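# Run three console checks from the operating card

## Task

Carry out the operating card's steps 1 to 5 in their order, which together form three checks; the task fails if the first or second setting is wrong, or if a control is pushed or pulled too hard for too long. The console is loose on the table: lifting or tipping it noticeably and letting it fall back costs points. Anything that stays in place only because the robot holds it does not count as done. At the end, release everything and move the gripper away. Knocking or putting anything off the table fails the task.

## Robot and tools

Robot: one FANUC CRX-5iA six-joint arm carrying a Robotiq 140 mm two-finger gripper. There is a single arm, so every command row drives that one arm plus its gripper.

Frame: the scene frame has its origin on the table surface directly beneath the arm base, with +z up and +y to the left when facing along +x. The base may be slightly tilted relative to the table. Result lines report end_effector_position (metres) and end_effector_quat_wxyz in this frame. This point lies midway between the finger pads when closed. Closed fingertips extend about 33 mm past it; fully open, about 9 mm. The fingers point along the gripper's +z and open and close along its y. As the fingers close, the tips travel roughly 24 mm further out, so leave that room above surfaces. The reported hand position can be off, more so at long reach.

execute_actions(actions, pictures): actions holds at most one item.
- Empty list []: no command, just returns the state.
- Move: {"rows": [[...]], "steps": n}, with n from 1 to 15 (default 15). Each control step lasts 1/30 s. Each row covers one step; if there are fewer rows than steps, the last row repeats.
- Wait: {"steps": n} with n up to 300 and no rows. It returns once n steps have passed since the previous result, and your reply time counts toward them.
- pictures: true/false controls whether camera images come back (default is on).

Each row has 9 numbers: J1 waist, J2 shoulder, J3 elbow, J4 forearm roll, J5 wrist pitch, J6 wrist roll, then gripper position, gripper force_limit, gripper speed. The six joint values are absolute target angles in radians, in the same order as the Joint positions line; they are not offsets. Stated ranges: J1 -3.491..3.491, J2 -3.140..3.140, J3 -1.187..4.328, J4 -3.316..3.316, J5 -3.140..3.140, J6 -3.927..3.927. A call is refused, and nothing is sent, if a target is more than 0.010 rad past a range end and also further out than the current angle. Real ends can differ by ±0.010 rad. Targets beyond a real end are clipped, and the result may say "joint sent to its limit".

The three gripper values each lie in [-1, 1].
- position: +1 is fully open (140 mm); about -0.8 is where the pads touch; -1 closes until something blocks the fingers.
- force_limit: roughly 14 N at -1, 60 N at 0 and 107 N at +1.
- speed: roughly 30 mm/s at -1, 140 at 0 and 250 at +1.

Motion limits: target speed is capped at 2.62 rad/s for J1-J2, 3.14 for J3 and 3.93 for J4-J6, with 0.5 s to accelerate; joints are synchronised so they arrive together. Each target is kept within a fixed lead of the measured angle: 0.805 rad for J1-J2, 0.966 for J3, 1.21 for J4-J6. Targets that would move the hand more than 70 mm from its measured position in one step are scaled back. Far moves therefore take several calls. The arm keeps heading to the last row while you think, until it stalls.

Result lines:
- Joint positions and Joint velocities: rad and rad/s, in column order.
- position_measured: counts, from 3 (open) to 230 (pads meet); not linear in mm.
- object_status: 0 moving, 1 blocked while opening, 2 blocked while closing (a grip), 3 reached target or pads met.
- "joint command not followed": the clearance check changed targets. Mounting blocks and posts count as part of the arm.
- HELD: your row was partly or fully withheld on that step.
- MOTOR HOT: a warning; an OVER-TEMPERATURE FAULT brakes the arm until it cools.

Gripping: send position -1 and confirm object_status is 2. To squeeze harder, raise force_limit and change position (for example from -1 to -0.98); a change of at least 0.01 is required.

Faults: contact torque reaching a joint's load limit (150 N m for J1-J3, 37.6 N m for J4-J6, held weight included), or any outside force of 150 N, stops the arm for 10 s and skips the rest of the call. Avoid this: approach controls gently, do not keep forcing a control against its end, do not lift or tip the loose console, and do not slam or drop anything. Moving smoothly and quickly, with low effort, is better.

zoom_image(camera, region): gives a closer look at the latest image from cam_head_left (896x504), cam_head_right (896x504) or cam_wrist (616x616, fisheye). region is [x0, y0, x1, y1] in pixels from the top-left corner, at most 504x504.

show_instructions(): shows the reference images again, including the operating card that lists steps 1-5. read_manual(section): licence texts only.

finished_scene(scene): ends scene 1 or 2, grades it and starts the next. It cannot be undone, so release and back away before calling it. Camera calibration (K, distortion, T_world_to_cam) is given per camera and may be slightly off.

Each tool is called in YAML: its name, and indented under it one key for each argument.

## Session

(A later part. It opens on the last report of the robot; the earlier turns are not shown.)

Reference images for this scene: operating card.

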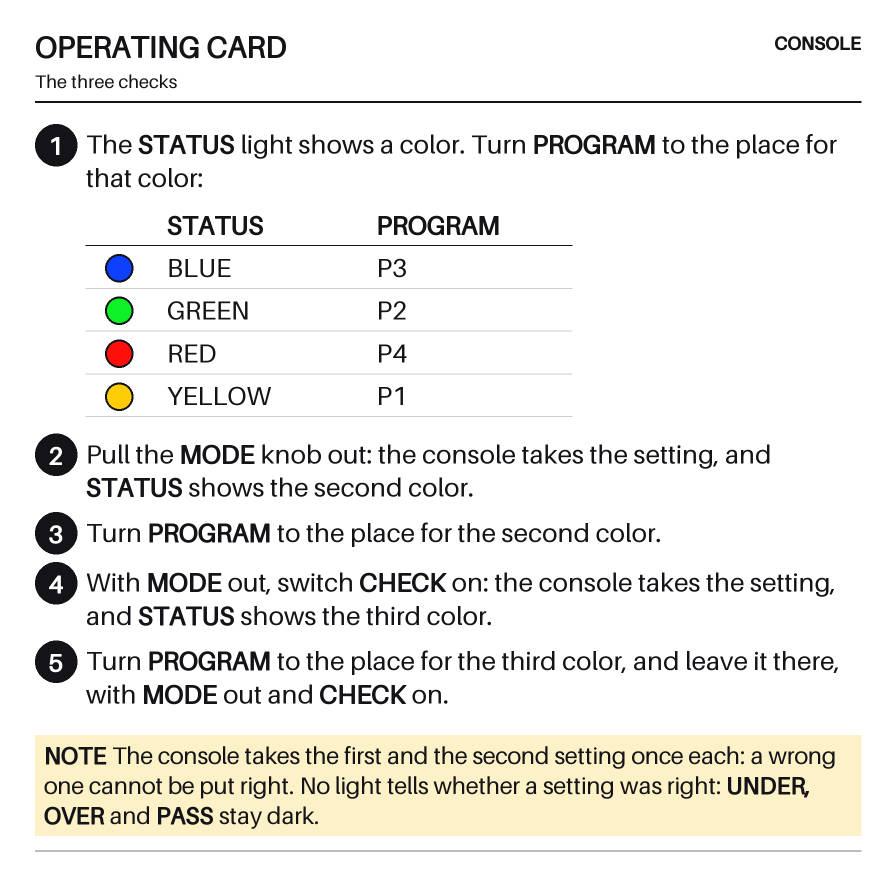

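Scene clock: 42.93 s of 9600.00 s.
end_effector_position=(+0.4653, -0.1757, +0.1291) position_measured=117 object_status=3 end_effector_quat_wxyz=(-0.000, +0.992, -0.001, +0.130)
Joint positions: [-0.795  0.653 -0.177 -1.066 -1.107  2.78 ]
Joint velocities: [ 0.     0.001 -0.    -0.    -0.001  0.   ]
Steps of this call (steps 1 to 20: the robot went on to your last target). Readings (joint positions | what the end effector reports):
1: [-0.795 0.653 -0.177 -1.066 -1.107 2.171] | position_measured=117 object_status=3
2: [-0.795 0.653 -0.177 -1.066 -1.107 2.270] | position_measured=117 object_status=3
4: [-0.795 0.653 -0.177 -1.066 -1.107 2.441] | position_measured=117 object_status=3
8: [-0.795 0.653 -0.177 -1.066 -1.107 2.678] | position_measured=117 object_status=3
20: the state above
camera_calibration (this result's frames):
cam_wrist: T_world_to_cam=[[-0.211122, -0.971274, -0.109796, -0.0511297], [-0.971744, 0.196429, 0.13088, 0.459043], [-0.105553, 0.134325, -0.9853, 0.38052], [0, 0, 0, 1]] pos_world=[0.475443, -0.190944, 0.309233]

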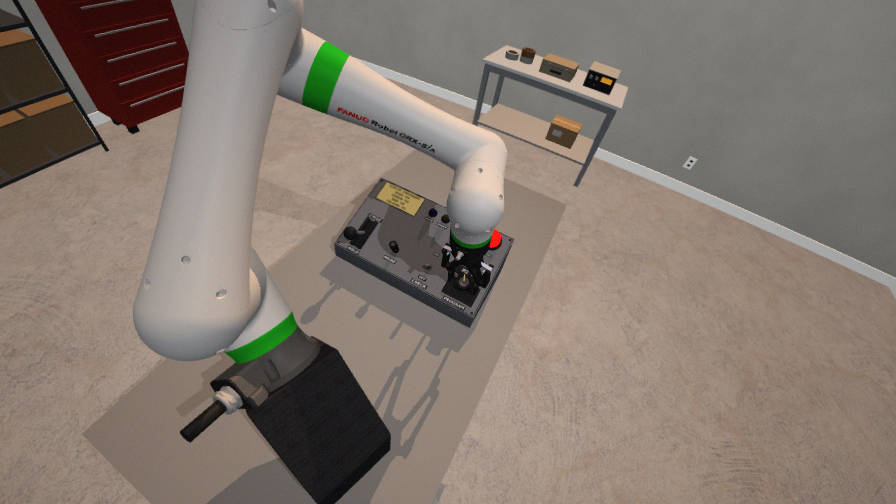

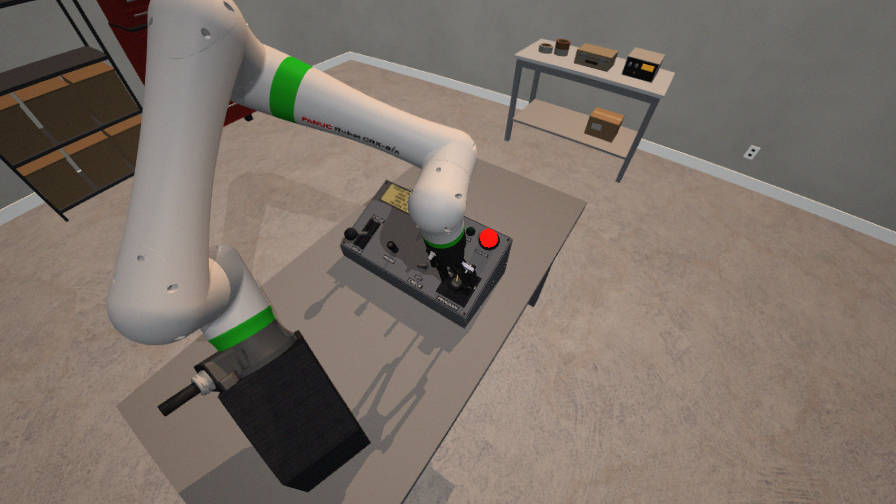

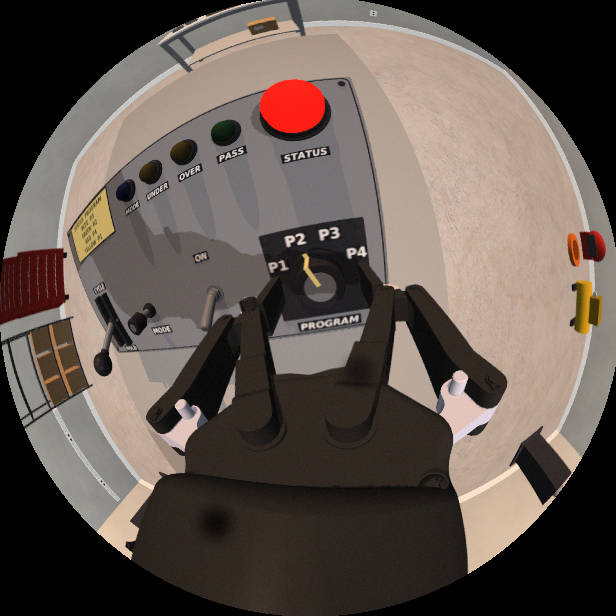

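execute_actions:
  actions:
    - {"rows":[[-0.794,0.6539,-0.1737,-1.0649,-1.1076,2.78,-1,-0.7,0]]}
  pictures: false

execute_actions:
  actions:
    - {"rows":[[-0.794,0.6539,-0.1737,-1.0649,-1.1076,2.39,-1,-0.7,0]]}
  pictures: false

execute_actions:
  actions:
    - {"rows":[[-0.794,0.6539,-0.1737,-1.0649,-1.1076,2.0,-1,-0.7,0]]}
  pictures: false

execute_actions:
  actions:
    - {"rows":[[-0.794,0.6539,-0.1737,-1.0649,-1.1076,2.0,-0.1,-0.7,0]],"steps":9}
  pictures: false

execute_actions:
  actions:
    - {"rows":[[-0.794,0.6539,-0.1737,-1.0649,-1.1076,2.0,-1,-0.7,0]],"steps":12}
  pictures: false

execute_actions:
  actions:
    - {"rows":[[-0.794,0.6539,-0.1737,-1.0649,-1.1076,1.62,-1,-0.7,0]]}
  pictures: false

execute_actions:
  actions:
    - {"rows":[[-0.794,0.6539,-0.1737,-1.0649,-1.1076,1.25,-1,-0.7,0]]}
  pictures: false

execute_actions:
  actions:
    - {"rows":[[-0.794,0.6539,-0.1737,-1.0649,-1.1076,1.25,0.1,-0.7,0]],"steps":12}

zoom_image:
  camera: "cam_wrist"
  region: [220,180,420,380]

execute_actions:
  actions:
    - {"rows":[[-0.878,0.581,-0.171,-0.989,-1.196,1.2,0.1,-0.7,0]]}
  pictures: false

Scene clock: 52.10 s of 9600.00 s.
end_effector_position=(+0.4664, -0.1760, +0.1295) position_measured=166 object_status=2 end_effector_quat_wxyz=(-0.000, +0.992, -0.000, +0.130)
Joint positions: [-0.794  0.654 -0.174 -1.065 -1.108  2.78 ]
Joint velocities: [ 0.     0.001 -0.     0.    -0.     0.   ]
Steps of this call (steps 1 to 15: the robot went on to your last target; steps 16 to 90: nothing new was sent; then 5.67 s passed at rest; steps 91 to 105: all 15 steps of this action). Readings (joint positions | what the end effector reports):
91: [-0.794 0.653 -0.177 -1.066 -1.107 2.780] | position_measured=117 object_status=0
92: [-0.794 0.653 -0.176 -1.066 -1.107 2.780] | position_measured=121 object_status=0
94: [-0.794 0.654 -0.174 -1.065 -1.107 2.780] | position_measured=136 object_status=0
98: [-0.794 0.654 -0.174 -1.065 -1.108 2.780] | position_measured=166 object_status=0
105: the state above

Scene clock: 52.60 s of 9600.00 s.
end_effector_position=(+0.4664, -0.1760, +0.1294) position_measured=166 object_status=2 end_effector_quat_wxyz=(-0.025, +0.973, -0.192, +0.127)
Joint positions: [-0.794  0.654 -0.174 -1.065 -1.108  2.39 ]
Joint velocities: [ 0.    -0.     0.001  0.     0.    -0.014]
Steps of this call (steps 1 to 15: all 15 steps of this action). Readings (joint positions | what the end effector reports):
1: [-0.794 0.654 -0.174 -1.065 -1.108 2.780] | position_measured=166 object_status=2
2: [-0.794 0.654 -0.174 -1.065 -1.108 2.775] | position_measured=166 object_status=2
4: [-0.794 0.654 -0.174 -1.065 -1.108 2.739] | position_measured=166 object_status=2
8: [-0.794 0.654 -0.174 -1.065 -1.108 2.566] | position_measured=166 object_status=2
15: the state above

Scene clock: 53.10 s of 9600.00 s.
end_effector_position=(+0.4665, -0.1759, +0.1295) position_measured=166 object_status=2 end_effector_quat_wxyz=(-0.049, +0.917, -0.377, +0.120)
Joint positions: [-0.794  0.654 -0.174 -1.065 -1.108  2.   ]
Joint velocities: [-0.     0.     0.001  0.    -0.001 -0.014]
Steps of this call (steps 1 to 15: all 15 steps of this action). Readings (joint positions | what the end effector reports):
1: [-0.794 0.654 -0.174 -1.065 -1.108 2.390] | position_measured=166 object_status=2
2: [-0.794 0.654 -0.174 -1.065 -1.108 2.385] | position_measured=166 object_status=2
4: [-0.794 0.654 -0.174 -1.065 -1.108 2.349] | position_measured=166 object_status=2
8: [-0.794 0.654 -0.174 -1.065 -1.108 2.176] | position_measured=166 object_status=2
15: the state above

Scene clock: 53.40 s of 9600.00 s.
end_effector_position=(+0.4665, -0.1762, +0.1294) position_measured=141 object_status=0 end_effector_quat_wxyz=(-0.049, +0.917, -0.377, +0.120)
Joint positions: [-0.794  0.654 -0.174 -1.065 -1.107  2.   ]
Joint velocities: [-0.001 -0.001 -0.    -0.002 -0.004 -0.   ]
Steps of this call (steps 1 to 9: all 9 steps of this action). Readings (joint positions | what the end effector reports):
1: [-0.794 0.654 -0.174 -1.065 -1.108 2.000] | position_measured=166 object_status=0
2: [-0.794 0.654 -0.174 -1.065 -1.107 2.000] | position_measured=166 object_status=0
4: [-0.794 0.654 -0.174 -1.065 -1.106 2.000] | position_measured=147 object_status=0
8: [-0.794 0.654 -0.174 -1.065 -1.107 2.000] | position_measured=141 object_status=0
9: the state above

Scene clock: 53.80 s of 9600.00 s.
end_effector_position=(+0.4665, -0.1758, +0.1295) position_measured=164 object_status=0 end_effector_quat_wxyz=(-0.050, +0.917, -0.377, +0.120)
Joint positions: [-0.794  0.654 -0.174 -1.065 -1.108  2.   ]
Joint velocities: [-0.     0.001 -0.001  0.001 -0.     0.   ]
Steps of this call (steps 1 to 12: all 12 steps of this action). Readings (joint positions | what the end effector reports):
1: [-0.794 0.654 -0.174 -1.065 -1.107 2.000] | position_measured=141 object_status=0
2: [-0.794 0.654 -0.174 -1.065 -1.107 2.000] | position_measured=145 object_status=0
4: [-0.794 0.654 -0.174 -1.066 -1.108 2.000] | position_measured=161 object_status=0
8: [-0.794 0.654 -0.174 -1.065 -1.108 2.000] | position_measured=164 object_status=0
12: the state above

Scene clock: 54.30 s of 9600.00 s.
end_effector_position=(+0.4665, -0.1760, +0.1295) position_measured=164 object_status=2 end_effector_quat_wxyz=(-0.071, +0.829, -0.543, +0.109)
Joint positions: [-0.794  0.654 -0.174 -1.065 -1.108  1.62 ]
Joint velocities: [-0.     0.     0.    -0.     0.    -0.011]
Steps of this call (steps 1 to 15: all 15 steps of this action). Readings (joint positions | what the end effector reports):
1: [-0.794 0.654 -0.174 -1.065 -1.108 2.000] | position_measured=164 object_status=0
2: [-0.794 0.654 -0.174 -1.065 -1.108 1.994] | position_measured=164 object_status=2
4: [-0.794 0.654 -0.174 -1.065 -1.108 1.959] | position_measured=164 object_status=2
8: [-0.794 0.654 -0.174 -1.065 -1.108 1.786] | position_measured=164 object_status=2
15: the state above

Scene clock: 54.80 s of 9600.00 s.
end_effector_position=(+0.4665, -0.1762, +0.1295) position_measured=164 object_status=2 end_effector_quat_wxyz=(-0.090, +0.715, -0.687, +0.094)
Joint positions: [-0.794  0.654 -0.174 -1.065 -1.107  1.25 ]
Joint velocities: [ 0.     0.    -0.    -0.    -0.    -0.009]
Steps of this call (steps 1 to 15: all 15 steps of this action). Readings (joint positions | what the end effector reports):
1: [-0.794 0.654 -0.174 -1.065 -1.108 1.620] | position_measured=164 object_status=2
2: [-0.794 0.654 -0.174 -1.065 -1.108 1.614] | position_measured=164 object_status=2
4: [-0.794 0.654 -0.174 -1.065 -1.108 1.579] | position_measured=164 object_status=2
8: [-0.794 0.654 -0.174 -1.065 -1.107 1.407] | position_measured=164 object_status=2
15: the state above

Scene clock: 55.20 s of 9600.00 s.
end_effector_position=(+0.4664, -0.1761, +0.1294) position_measured=117 object_status=0 end_effector_quat_wxyz=(-0.090, +0.715, -0.687, +0.094)
Joint positions: [-0.794  0.654 -0.174 -1.065 -1.107  1.25 ]
Joint velocities: [ 0.    -0.     0.002 -0.     0.001  0.   ]
Steps of this call (steps 1 to 12: all 12 steps of this action). Readings (joint positions | what the end effector reports):
1: [-0.794 0.654 -0.174 -1.065 -1.107 1.250] | position_measured=164 object_status=0
2: [-0.794 0.654 -0.174 -1.064 -1.107 1.250] | position_measured=164 object_status=0
4: [-0.794 0.655 -0.174 -1.064 -1.107 1.250] | position_measured=145 object_status=0
8: [-0.794 0.654 -0.174 -1.065 -1.107 1.250] | position_measured=118 object_status=0
12: the state above
camera_calibration (this result's frames):
cam_wrist: T_world_to_cam=[[-0.93389, 0.190453, -0.302617, 0.515388], [0.0550757, 0.912858, 0.404546, 0.071977], [0.353293, 0.361134, -0.862998, 0.191133], [0, 0, 0, 1]] pos_world=[0.409826, -0.232887, 0.291794]

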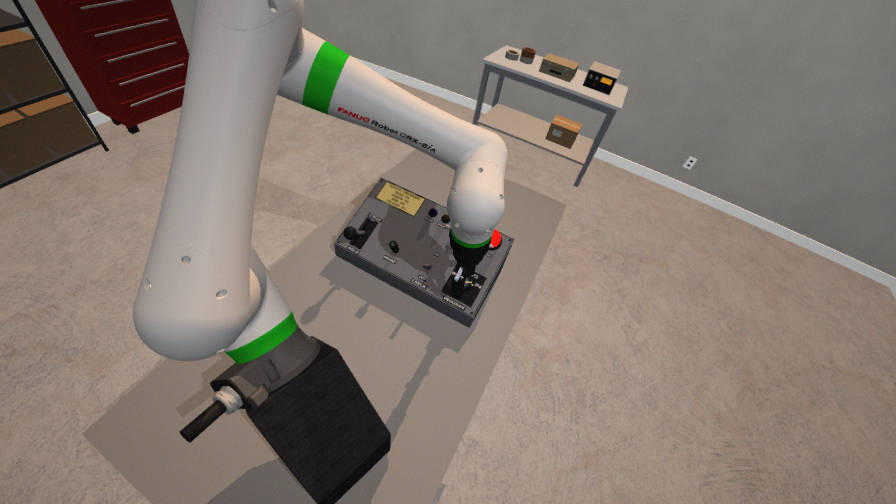

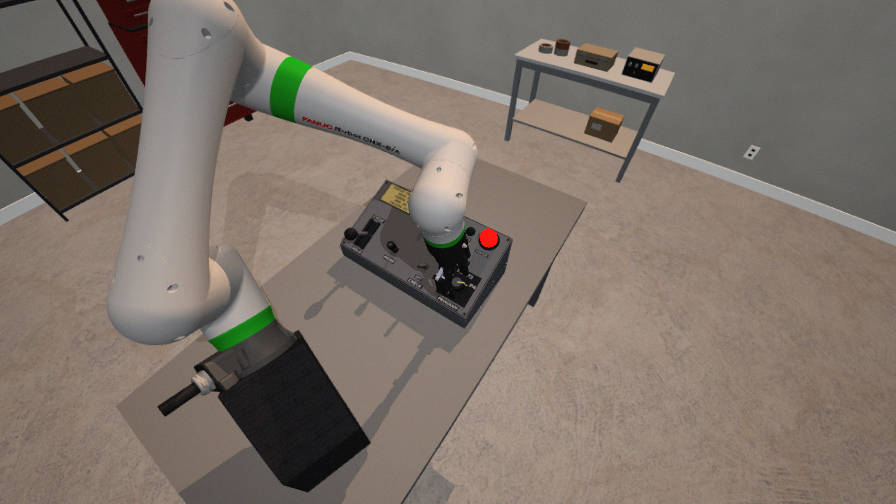

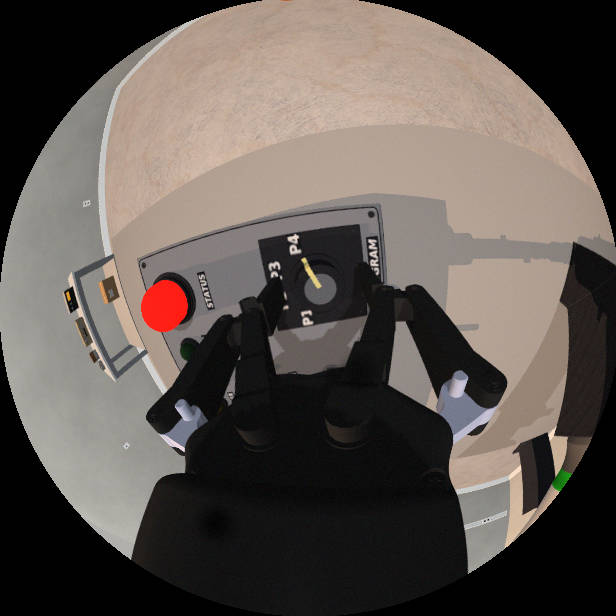

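Region (220, 180, 420, 380) of cam_wrist's 616x616 image, scaled by 2.520, with more detail than that image has.

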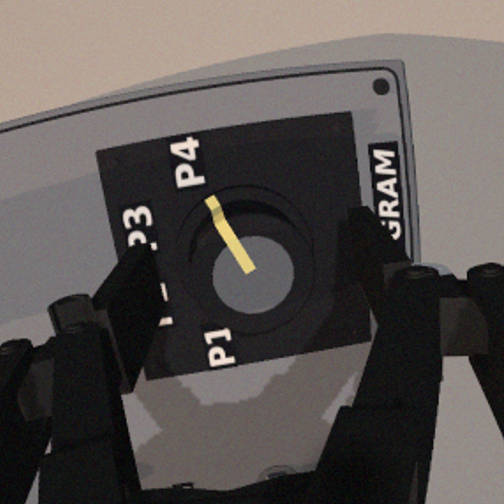

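Scene clock: 55.70 s of 9600.00 s.
end_effector_position=(+0.4505, -0.1762, +0.1878) position_measured=117 object_status=3 end_effector_quat_wxyz=(-0.090, +0.711, -0.691, +0.094)
Joint positions: [-0.878  0.581 -0.171 -0.989 -1.196  1.2  ]
Joint velocities: [-0.    -0.    -0.001  0.     0.     0.   ]
Steps of this call (steps 1 to 15: all 15 steps of this action). Readings (joint positions | what the end effector reports):
1: [-0.794 0.654 -0.174 -1.065 -1.107 1.250] | position_measured=117 object_status=0
2: [-0.797 0.651 -0.174 -1.062 -1.111 1.248] | position_measured=117 object_status=3
4: [-0.821 0.630 -0.173 -1.040 -1.136 1.234] | position_measured=117 object_status=3
8: [-0.877 0.582 -0.171 -0.991 -1.194 1.201] | position_measured=117 object_status=3
15: the state above

execute_actions:
  actions:
    - {"rows":[[-0.5435,-0.0445,-0.4623,-0.992,-1.1425,0.71,0,-0.5,0]]}
  pictures: false

execute_actions:
  actions:
    - {"steps":20}
  pictures: false

execute_actions:
  actions:
    - {"rows":[[-0.4245,0.0496,-0.4697,-1.065,-0.9995,0.744,0,-0.5,0]]}
  pictures: false

execute_actions:
  actions:
    - {"steps":3}

zoom_image:
  camera: "cam_wrist"
  region: [220,180,420,380]

Scene clock: 63.27 s of 9600.00 s.
end_effector_position=(+0.4643, -0.0281, +0.1948) position_measured=129 object_status=3 end_effector_quat_wxyz=(-0.083, +0.706, -0.697, +0.095)
Joint positions: [-0.677  0.205 -0.346 -0.991 -1.164  0.905]
Joint velocities: [ 0.541 -1.01  -0.471 -0.005  0.086 -0.787]
Steps of this call (steps 1 to 15: the robot went on to your last target; steps 16 to 90: nothing new was sent; then 4.07 s passed at rest; steps 91 to 105: all 15 steps of this action). Readings (joint positions | what the end effector reports):
91: [-0.878 0.581 -0.171 -0.989 -1.196 1.200] | position_measured=117 object_status=0
92: [-0.876 0.577 -0.173 -0.989 -1.196 1.197] | position_measured=121 object_status=0
94: [-0.864 0.554 -0.184 -0.989 -1.194 1.178] | position_measured=129 object_status=0
98: [-0.803 0.441 -0.236 -0.990 -1.184 1.090] | position_measured=129 object_status=0
105: the state above

Scene clock: 63.93 s of 9600.00 s.
end_effector_position=(+0.4459, +0.0625, +0.1916) position_measured=129 object_status=3 end_effector_quat_wxyz=(-0.091, +0.703, -0.699, +0.093)
Joint positions: [-0.544 -0.044 -0.462 -0.992 -1.142  0.71 ]
Joint velocities: [ 0.001 -0.     0.001 -0.     0.     0.   ]
Steps of this call (steps 1 to 20: the robot went on to your last target). Readings (joint positions | what the end effector reports):
1: [-0.658 0.170 -0.362 -0.991 -1.161 0.878] | position_measured=129 object_status=3
2: [-0.640 0.136 -0.378 -0.991 -1.158 0.851] | position_measured=129 object_status=3
4: [-0.603 0.067 -0.410 -0.991 -1.152 0.797] | position_measured=129 object_status=3
8: [-0.552 -0.029 -0.455 -0.992 -1.144 0.722] | position_measured=129 object_status=3
20: the state above

Scene clock: 64.43 s of 9600.00 s.
end_effector_position=(+0.4632, +0.0639, +0.1311) position_measured=129 object_status=3 end_effector_quat_wxyz=(-0.092, +0.702, -0.700, +0.092)
Joint positions: [-0.424  0.049 -0.47  -1.065 -1.     0.744]
Joint velocities: [ 0.001  0.001 -0.001 -0.001  0.001  0.   ]
Steps of this call (steps 1 to 15: all 15 steps of this action). Readings (joint positions | what the end effector reports):
1: [-0.543 -0.044 -0.462 -0.992 -1.142 0.710] | position_measured=129 object_status=3
2: [-0.540 -0.042 -0.462 -0.994 -1.138 0.711] | position_measured=129 object_status=3
4: [-0.516 -0.023 -0.464 -1.009 -1.110 0.718] | position_measured=129 object_status=3
8: [-0.437 0.040 -0.469 -1.057 -1.015 0.740] | position_measured=129 object_status=3
15: the state above

Scene clock: 64.53 s of 9600.00 s.
end_effector_position=(+0.4632, +0.0638, +0.1310) position_measured=129 object_status=3 end_effector_quat_wxyz=(-0.092, +0.702, -0.700, +0.092)
Joint positions: [-0.424  0.05  -0.47  -1.065 -1.     0.744]
Joint velocities: [ 0.     0.     0.     0.    -0.001 -0.   ]
Steps of this call (steps 1 to 3: the robot went on to your last target). Readings (joint positions | what the end effector reports):
1: [-0.424 0.049 -0.470 -1.065 -1.000 0.744] | position_measured=129 object_status=3
2: [-0.424 0.050 -0.470 -1.065 -1.000 0.744] | position_measured=129 object_status=3
3: the state above
camera_calibration (this result's frames):
cam_wrist: T_world_to_cam=[[-0.926181, 0.227392, -0.300801, 0.460993], [0.0881116, 0.90614, 0.4137, -0.163638], [0.36664, 0.356657, -0.859285, 0.100589], [0, 0, 0, 1]] pos_world=[0.404501, 0.00757678, 0.292799]

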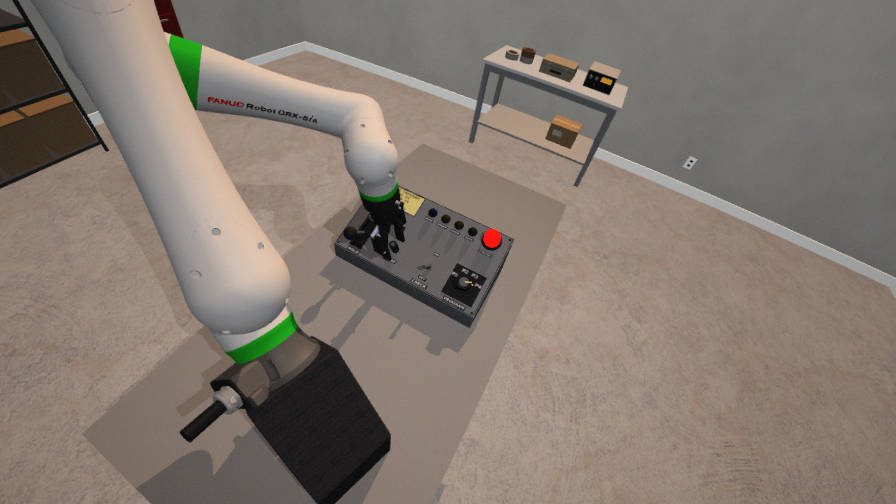

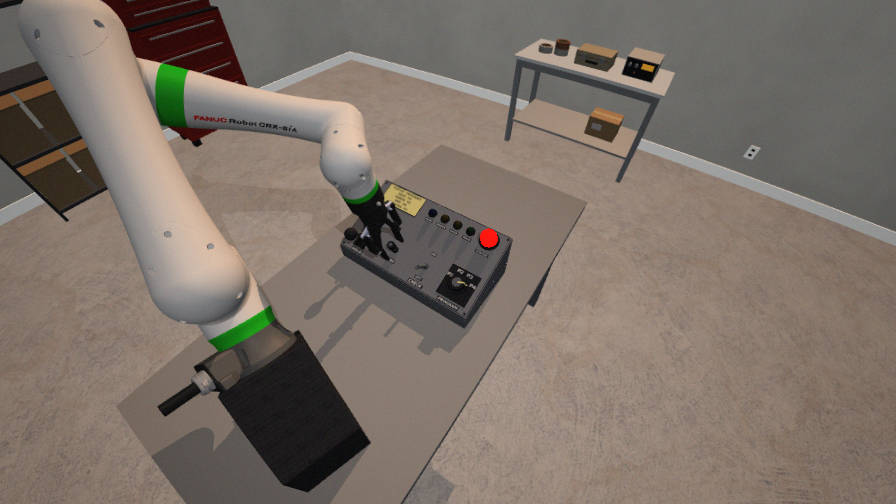

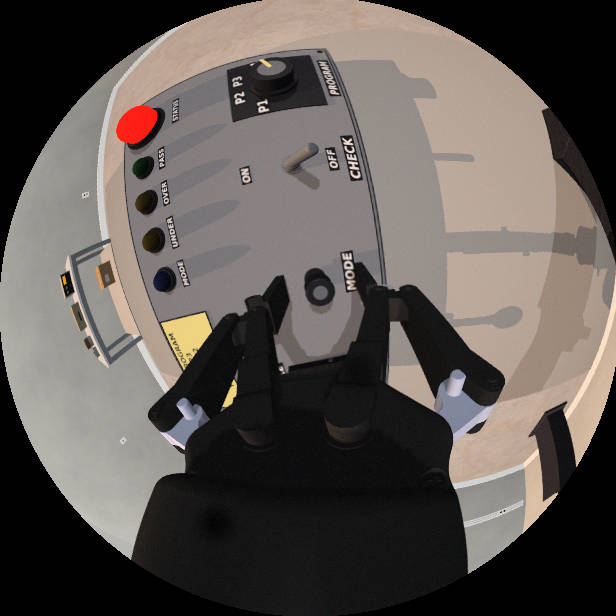

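Region (220, 180, 420, 380) of cam_wrist's 616x616 image, scaled by 2.520, with more detail than that image has.

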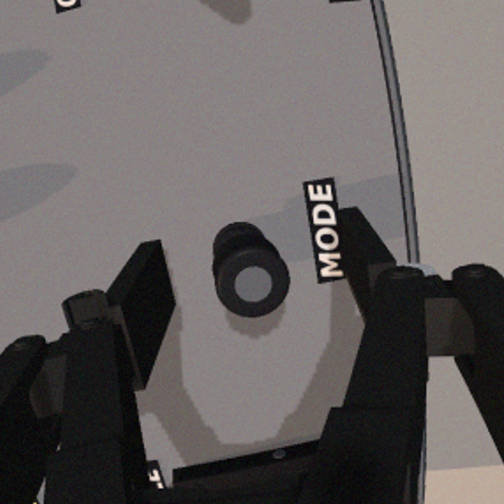

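execute_actions:
  actions:
    - {"rows":[[-0.4245,0.0496,-0.4697,-1.065,-0.9995,0.744,-1,-0.5,0]],"steps":15}
  pictures: false

execute_actions:
  actions:
    - {"rows":[[-0.439,0.038,-0.4688,-1.056,-1.017,0.739,-1,-0.5,0]],"steps":15}
  pictures: false

execute_actions:
  actions:
    - {"rows":[[-0.4483,0.0308,-0.4682,-1.0504,-1.028,0.736,-1,-0.5,0]],"steps":15}

Scene clock: 75.70 s of 9600.00 s.
end_effector_position=(+0.4634, +0.0638, +0.1311) position_measured=194 object_status=0 end_effector_quat_wxyz=(-0.092, +0.702, -0.700, +0.092)
Joint positions: [-0.424  0.05  -0.47  -1.065 -0.999  0.744]
Joint velocities: [-0.001 -0.    -0.     0.    -0.     0.   ]
Steps of this call (steps 1 to 15: the robot went on to your last target; steps 16 to 90: nothing new was sent; then 7.67 s passed at rest; steps 91 to 105: all 15 steps of this action). Readings (joint positions | what the end effector reports):
91: [-0.424 0.050 -0.470 -1.065 -0.999 0.744] | position_measured=129 object_status=0
92: [-0.424 0.050 -0.470 -1.065 -0.999 0.744] | position_measured=133 object_status=0
94: [-0.424 0.050 -0.470 -1.065 -0.999 0.744] | position_measured=148 object_status=0
98: [-0.424 0.050 -0.470 -1.065 -0.999 0.744] | position_measured=178 object_status=0
105: the state above

Scene clock: 76.20 s of 9600.00 s.
end_effector_position=(+0.4616, +0.0639, +0.1385) position_measured=194 object_status=2 end_effector_quat_wxyz=(-0.092, +0.702, -0.700, +0.092)
Joint positions: [-0.439  0.038 -0.469 -1.056 -1.017  0.739]
Joint velocities: [-0.001 -0.001  0.     0.     0.001 -0.   ]
Steps of this call (steps 1 to 15: all 15 steps of this action). Readings (joint positions | what the end effector reports):
1: [-0.425 0.049 -0.470 -1.065 -0.999 0.744] | position_measured=194 object_status=2
2: [-0.428 0.047 -0.470 -1.063 -1.003 0.743] | position_measured=194 object_status=2
4: [-0.438 0.039 -0.469 -1.056 -1.016 0.740] | position_measured=194 object_status=2
8: [-0.439 0.038 -0.469 -1.056 -1.017 0.739] | position_measured=194 object_status=2
15: the state above

Scene clock: 76.70 s of 9600.00 s.
end_effector_position=(+0.4607, +0.0638, +0.1433) position_measured=194 object_status=2 end_effector_quat_wxyz=(-0.093, +0.702, -0.700, +0.092)
Joint positions: [-0.448  0.031 -0.468 -1.05  -1.028  0.736]
Joint velocities: [-0. -0.  0.  0. -0.  0.]
Steps of this call (steps 1 to 15: all 15 steps of this action). Readings (joint positions | what the end effector reports):
1: [-0.439 0.038 -0.469 -1.056 -1.017 0.739] | position_measured=194 object_status=2
2: [-0.442 0.035 -0.469 -1.054 -1.021 0.738] | position_measured=194 object_status=2
4: [-0.448 0.031 -0.468 -1.050 -1.028 0.736] | position_measured=194 object_status=2
8: [-0.448 0.031 -0.468 -1.050 -1.028 0.736] | position_measured=194 object_status=2
15: the state above
camera_calibration (this result's frames):
cam_wrist: T_world_to_cam=[[-0.926153, 0.227521, -0.300791, 0.462359], [0.0876749, 0.905574, 0.415029, -0.168382], [0.366816, 0.358009, -0.858648, 0.111845], [0, 0, 0, 1]] pos_world=[0.401952, 0.00724417, 0.304992]

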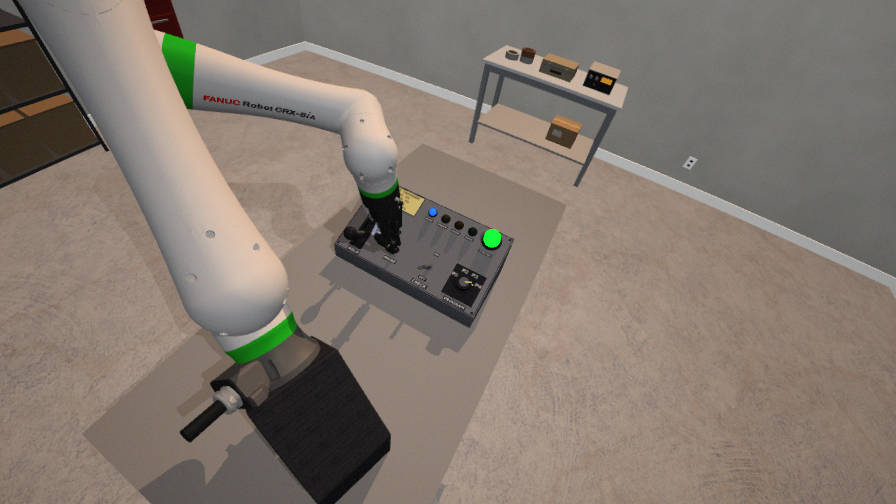

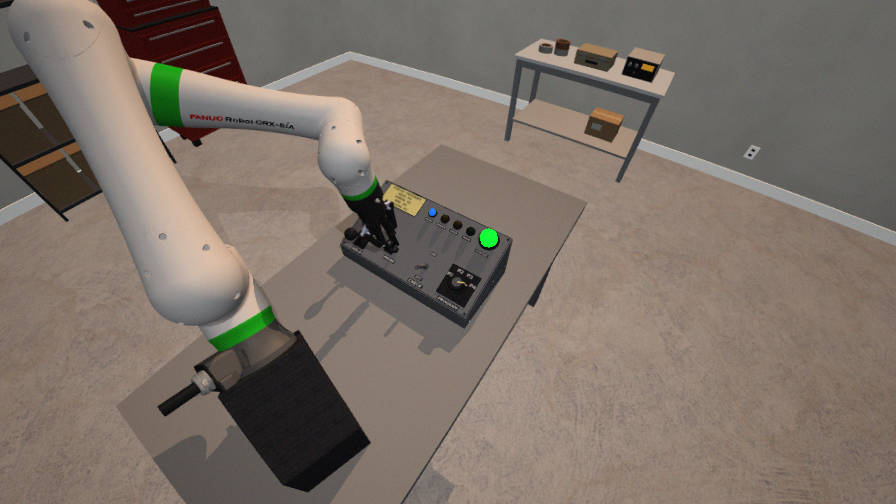

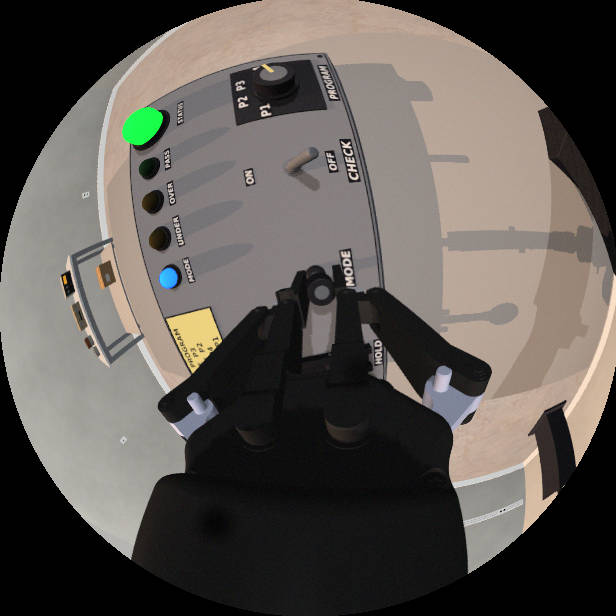

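execute_actions:
  actions:
    - {"rows":[[-0.450,0.0294,-0.4681,-1.0493,-1.030,0.735,-1,-0.5,0],[-0.450,0.0294,-0.4681,-1.0493,-1.030,0.735,-1,-0.5,0],[-0.450,0.0294,-0.4681,-1.0493,-1.030,0.735,-1,-0.5,0],[-0.450,0.0294,-0.4681,-1.0493,-1.030,0.735,0.1,-0.5,0]],"steps":13}
  pictures: false

execute_actions:
  actions:
    - {"rows":[[-0.58,-0.073,-0.46,-0.97,-1.186,0.7,0.1,-0.7,0]],"steps":15}
  pictures: false

execute_actions:
  actions:
    - {"rows":[[-0.78,0.22,-0.32,-0.97,-1.21,0.3,0.1,-0.7,0]],"steps":15}
  pictures: false

execute_actions:
  actions:
    - {"rows":[[-0.878,0.581,-0.171,-0.989,-1.196,-0.36,0.1,-0.7,0]],"steps":15}
  pictures: false

execute_actions:
  actions:
    - {"steps":15}

Scene clock: 85.67 s of 9600.00 s.
end_effector_position=(+0.4606, +0.0637, +0.1442) position_measured=129 object_status=0 end_effector_quat_wxyz=(-0.093, +0.702, -0.700, +0.092)
Joint positions: [-0.45   0.029 -0.468 -1.049 -1.03   0.735]
Joint velocities: [-0.     0.     0.001  0.001 -0.002  0.   ]
Steps of this call (steps 1 to 15: the robot went on to your last target; steps 16 to 90: nothing new was sent; then 5.53 s passed at rest; steps 91 to 103: all 13 steps of this action). Readings (joint positions | what the end effector reports):
91: [-0.448 0.031 -0.468 -1.050 -1.028 0.736] | position_measured=194 object_status=2
92: [-0.449 0.030 -0.468 -1.050 -1.028 0.735] | position_measured=194 object_status=2
94: [-0.450 0.030 -0.468 -1.049 -1.030 0.735] | position_measured=194 object_status=0
98: [-0.450 0.029 -0.468 -1.049 -1.030 0.735] | position_measured=167 object_status=0
103: the state above

Scene clock: 86.17 s of 9600.00 s.
end_effector_position=(+0.4383, +0.0618, +0.2093) position_measured=117 object_status=3 end_effector_quat_wxyz=(-0.089, +0.703, -0.700, +0.093)
Joint positions: [-0.58  -0.073 -0.46  -0.97  -1.186  0.7  ]
Joint velocities: [-0.001 -0.     0.001  0.001 -0.001 -0.   ]
Steps of this call (steps 1 to 15: all 15 steps of this action). Readings (joint positions | what the end effector reports):
1: [-0.450 0.029 -0.468 -1.049 -1.030 0.735] | position_measured=121 object_status=0
2: [-0.454 0.027 -0.468 -1.047 -1.034 0.734] | position_measured=117 object_status=0
4: [-0.477 0.008 -0.467 -1.033 -1.063 0.728] | position_measured=117 object_status=0
8: [-0.562 -0.059 -0.461 -0.981 -1.164 0.705] | position_measured=117 object_status=3
15: the state above

Scene clock: 86.67 s of 9600.00 s.
end_effector_position=(+0.4591, -0.0570, +0.2307) position_measured=117 object_status=3 end_effector_quat_wxyz=(+0.119, -0.445, +0.884, -0.078)
Joint positions: [-0.779  0.218 -0.321 -0.97  -1.21   0.303]
Joint velocities: [-0.078  0.113  0.054 -0.    -0.009 -0.154]
Steps of this call (steps 1 to 15: all 15 steps of this action). Readings (joint positions | what the end effector reports):
1: [-0.580 -0.073 -0.460 -0.970 -1.186 0.700] | position_measured=117 object_status=3
2: [-0.582 -0.070 -0.458 -0.970 -1.186 0.695] | position_measured=117 object_status=3
4: [-0.598 -0.046 -0.447 -0.970 -1.188 0.663] | position_measured=117 object_status=3
8: [-0.675 0.066 -0.394 -0.970 -1.197 0.510] | position_measured=117 object_status=3
15: the state above

Scene clock: 87.17 s of 9600.00 s.
end_effector_position=(+0.4530, -0.1649, +0.1929) position_measured=117 object_status=3 end_effector_quat_wxyz=(+0.130, -0.062, +0.990, -0.011)
Joint positions: [-0.869  0.546 -0.185 -0.987 -1.197 -0.296]
Joint velocities: [-0.145  0.533  0.221 -0.028  0.015 -0.968]
Steps of this call (steps 1 to 15: all 15 steps of this action). Readings (joint positions | what the end effector reports):
1: [-0.780 0.220 -0.320 -0.970 -1.210 0.300] | position_measured=117 object_status=3
2: [-0.781 0.223 -0.319 -0.970 -1.210 0.295] | position_measured=117 object_status=3
4: [-0.786 0.242 -0.311 -0.971 -1.208 0.259] | position_measured=117 object_status=3
8: [-0.812 0.338 -0.271 -0.976 -1.203 0.083] | position_measured=117 object_status=3
15: the state above

Scene clock: 87.67 s of 9600.00 s.
end_effector_position=(+0.4505, -0.1762, +0.1878) position_measured=117 object_status=3 end_effector_quat_wxyz=(+0.130, -0.019, +0.991, -0.003)
Joint positions: [-0.878  0.581 -0.171 -0.989 -1.196 -0.36 ]
Joint velocities: [-0.001 -0.     0.001  0.    -0.    -0.   ]
Steps of this call (steps 1 to 15: the robot went on to your last target). Readings (joint positions | what the end effector reports):
1: [-0.873 0.562 -0.179 -0.988 -1.197 -0.325] | position_measured=117 object_status=3
2: [-0.876 0.573 -0.174 -0.989 -1.196 -0.345] | position_measured=117 object_status=3
4: [-0.878 0.581 -0.171 -0.989 -1.196 -0.359] | position_measured=117 object_status=3
8: [-0.878 0.581 -0.171 -0.989 -1.196 -0.360] | position_measured=117 object_status=3
15: the state above
camera_calibration (this result's frames):
cam_wrist: T_world_to_cam=[[0.198987, 0.98, -0.00189748, 0.0904904], [0.784706, -0.158172, 0.599349, -0.504716], [0.587062, -0.120751, -0.800486, 0.0451548], [0, 0, 0, 1]] pos_world=[0.351538, -0.16306, 0.338818]

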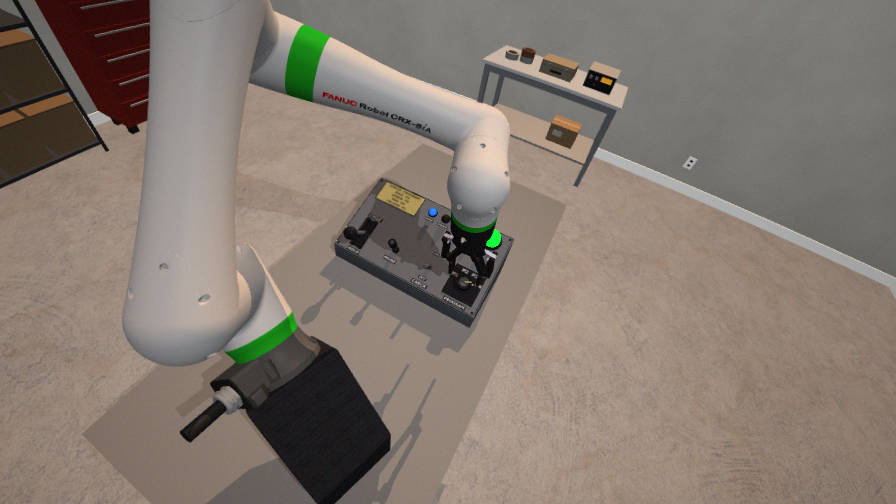

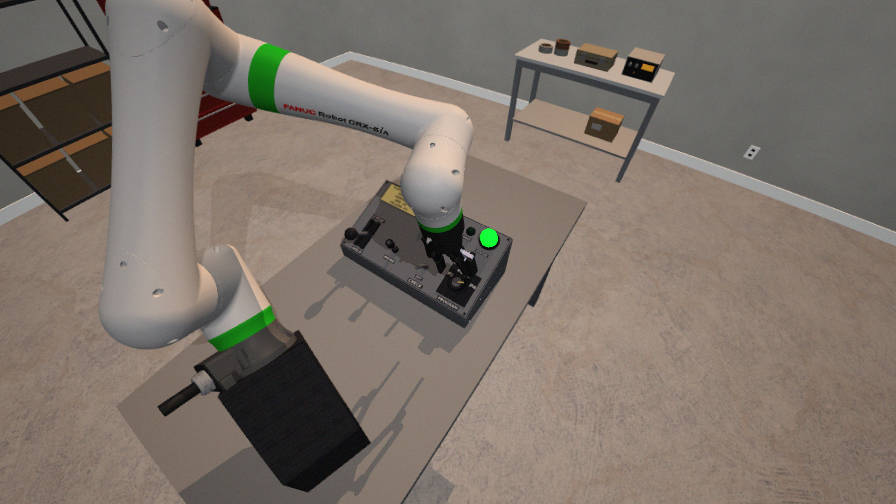

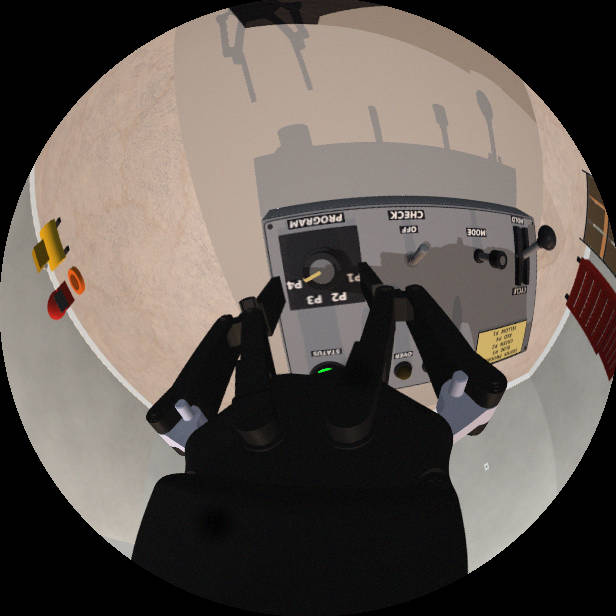

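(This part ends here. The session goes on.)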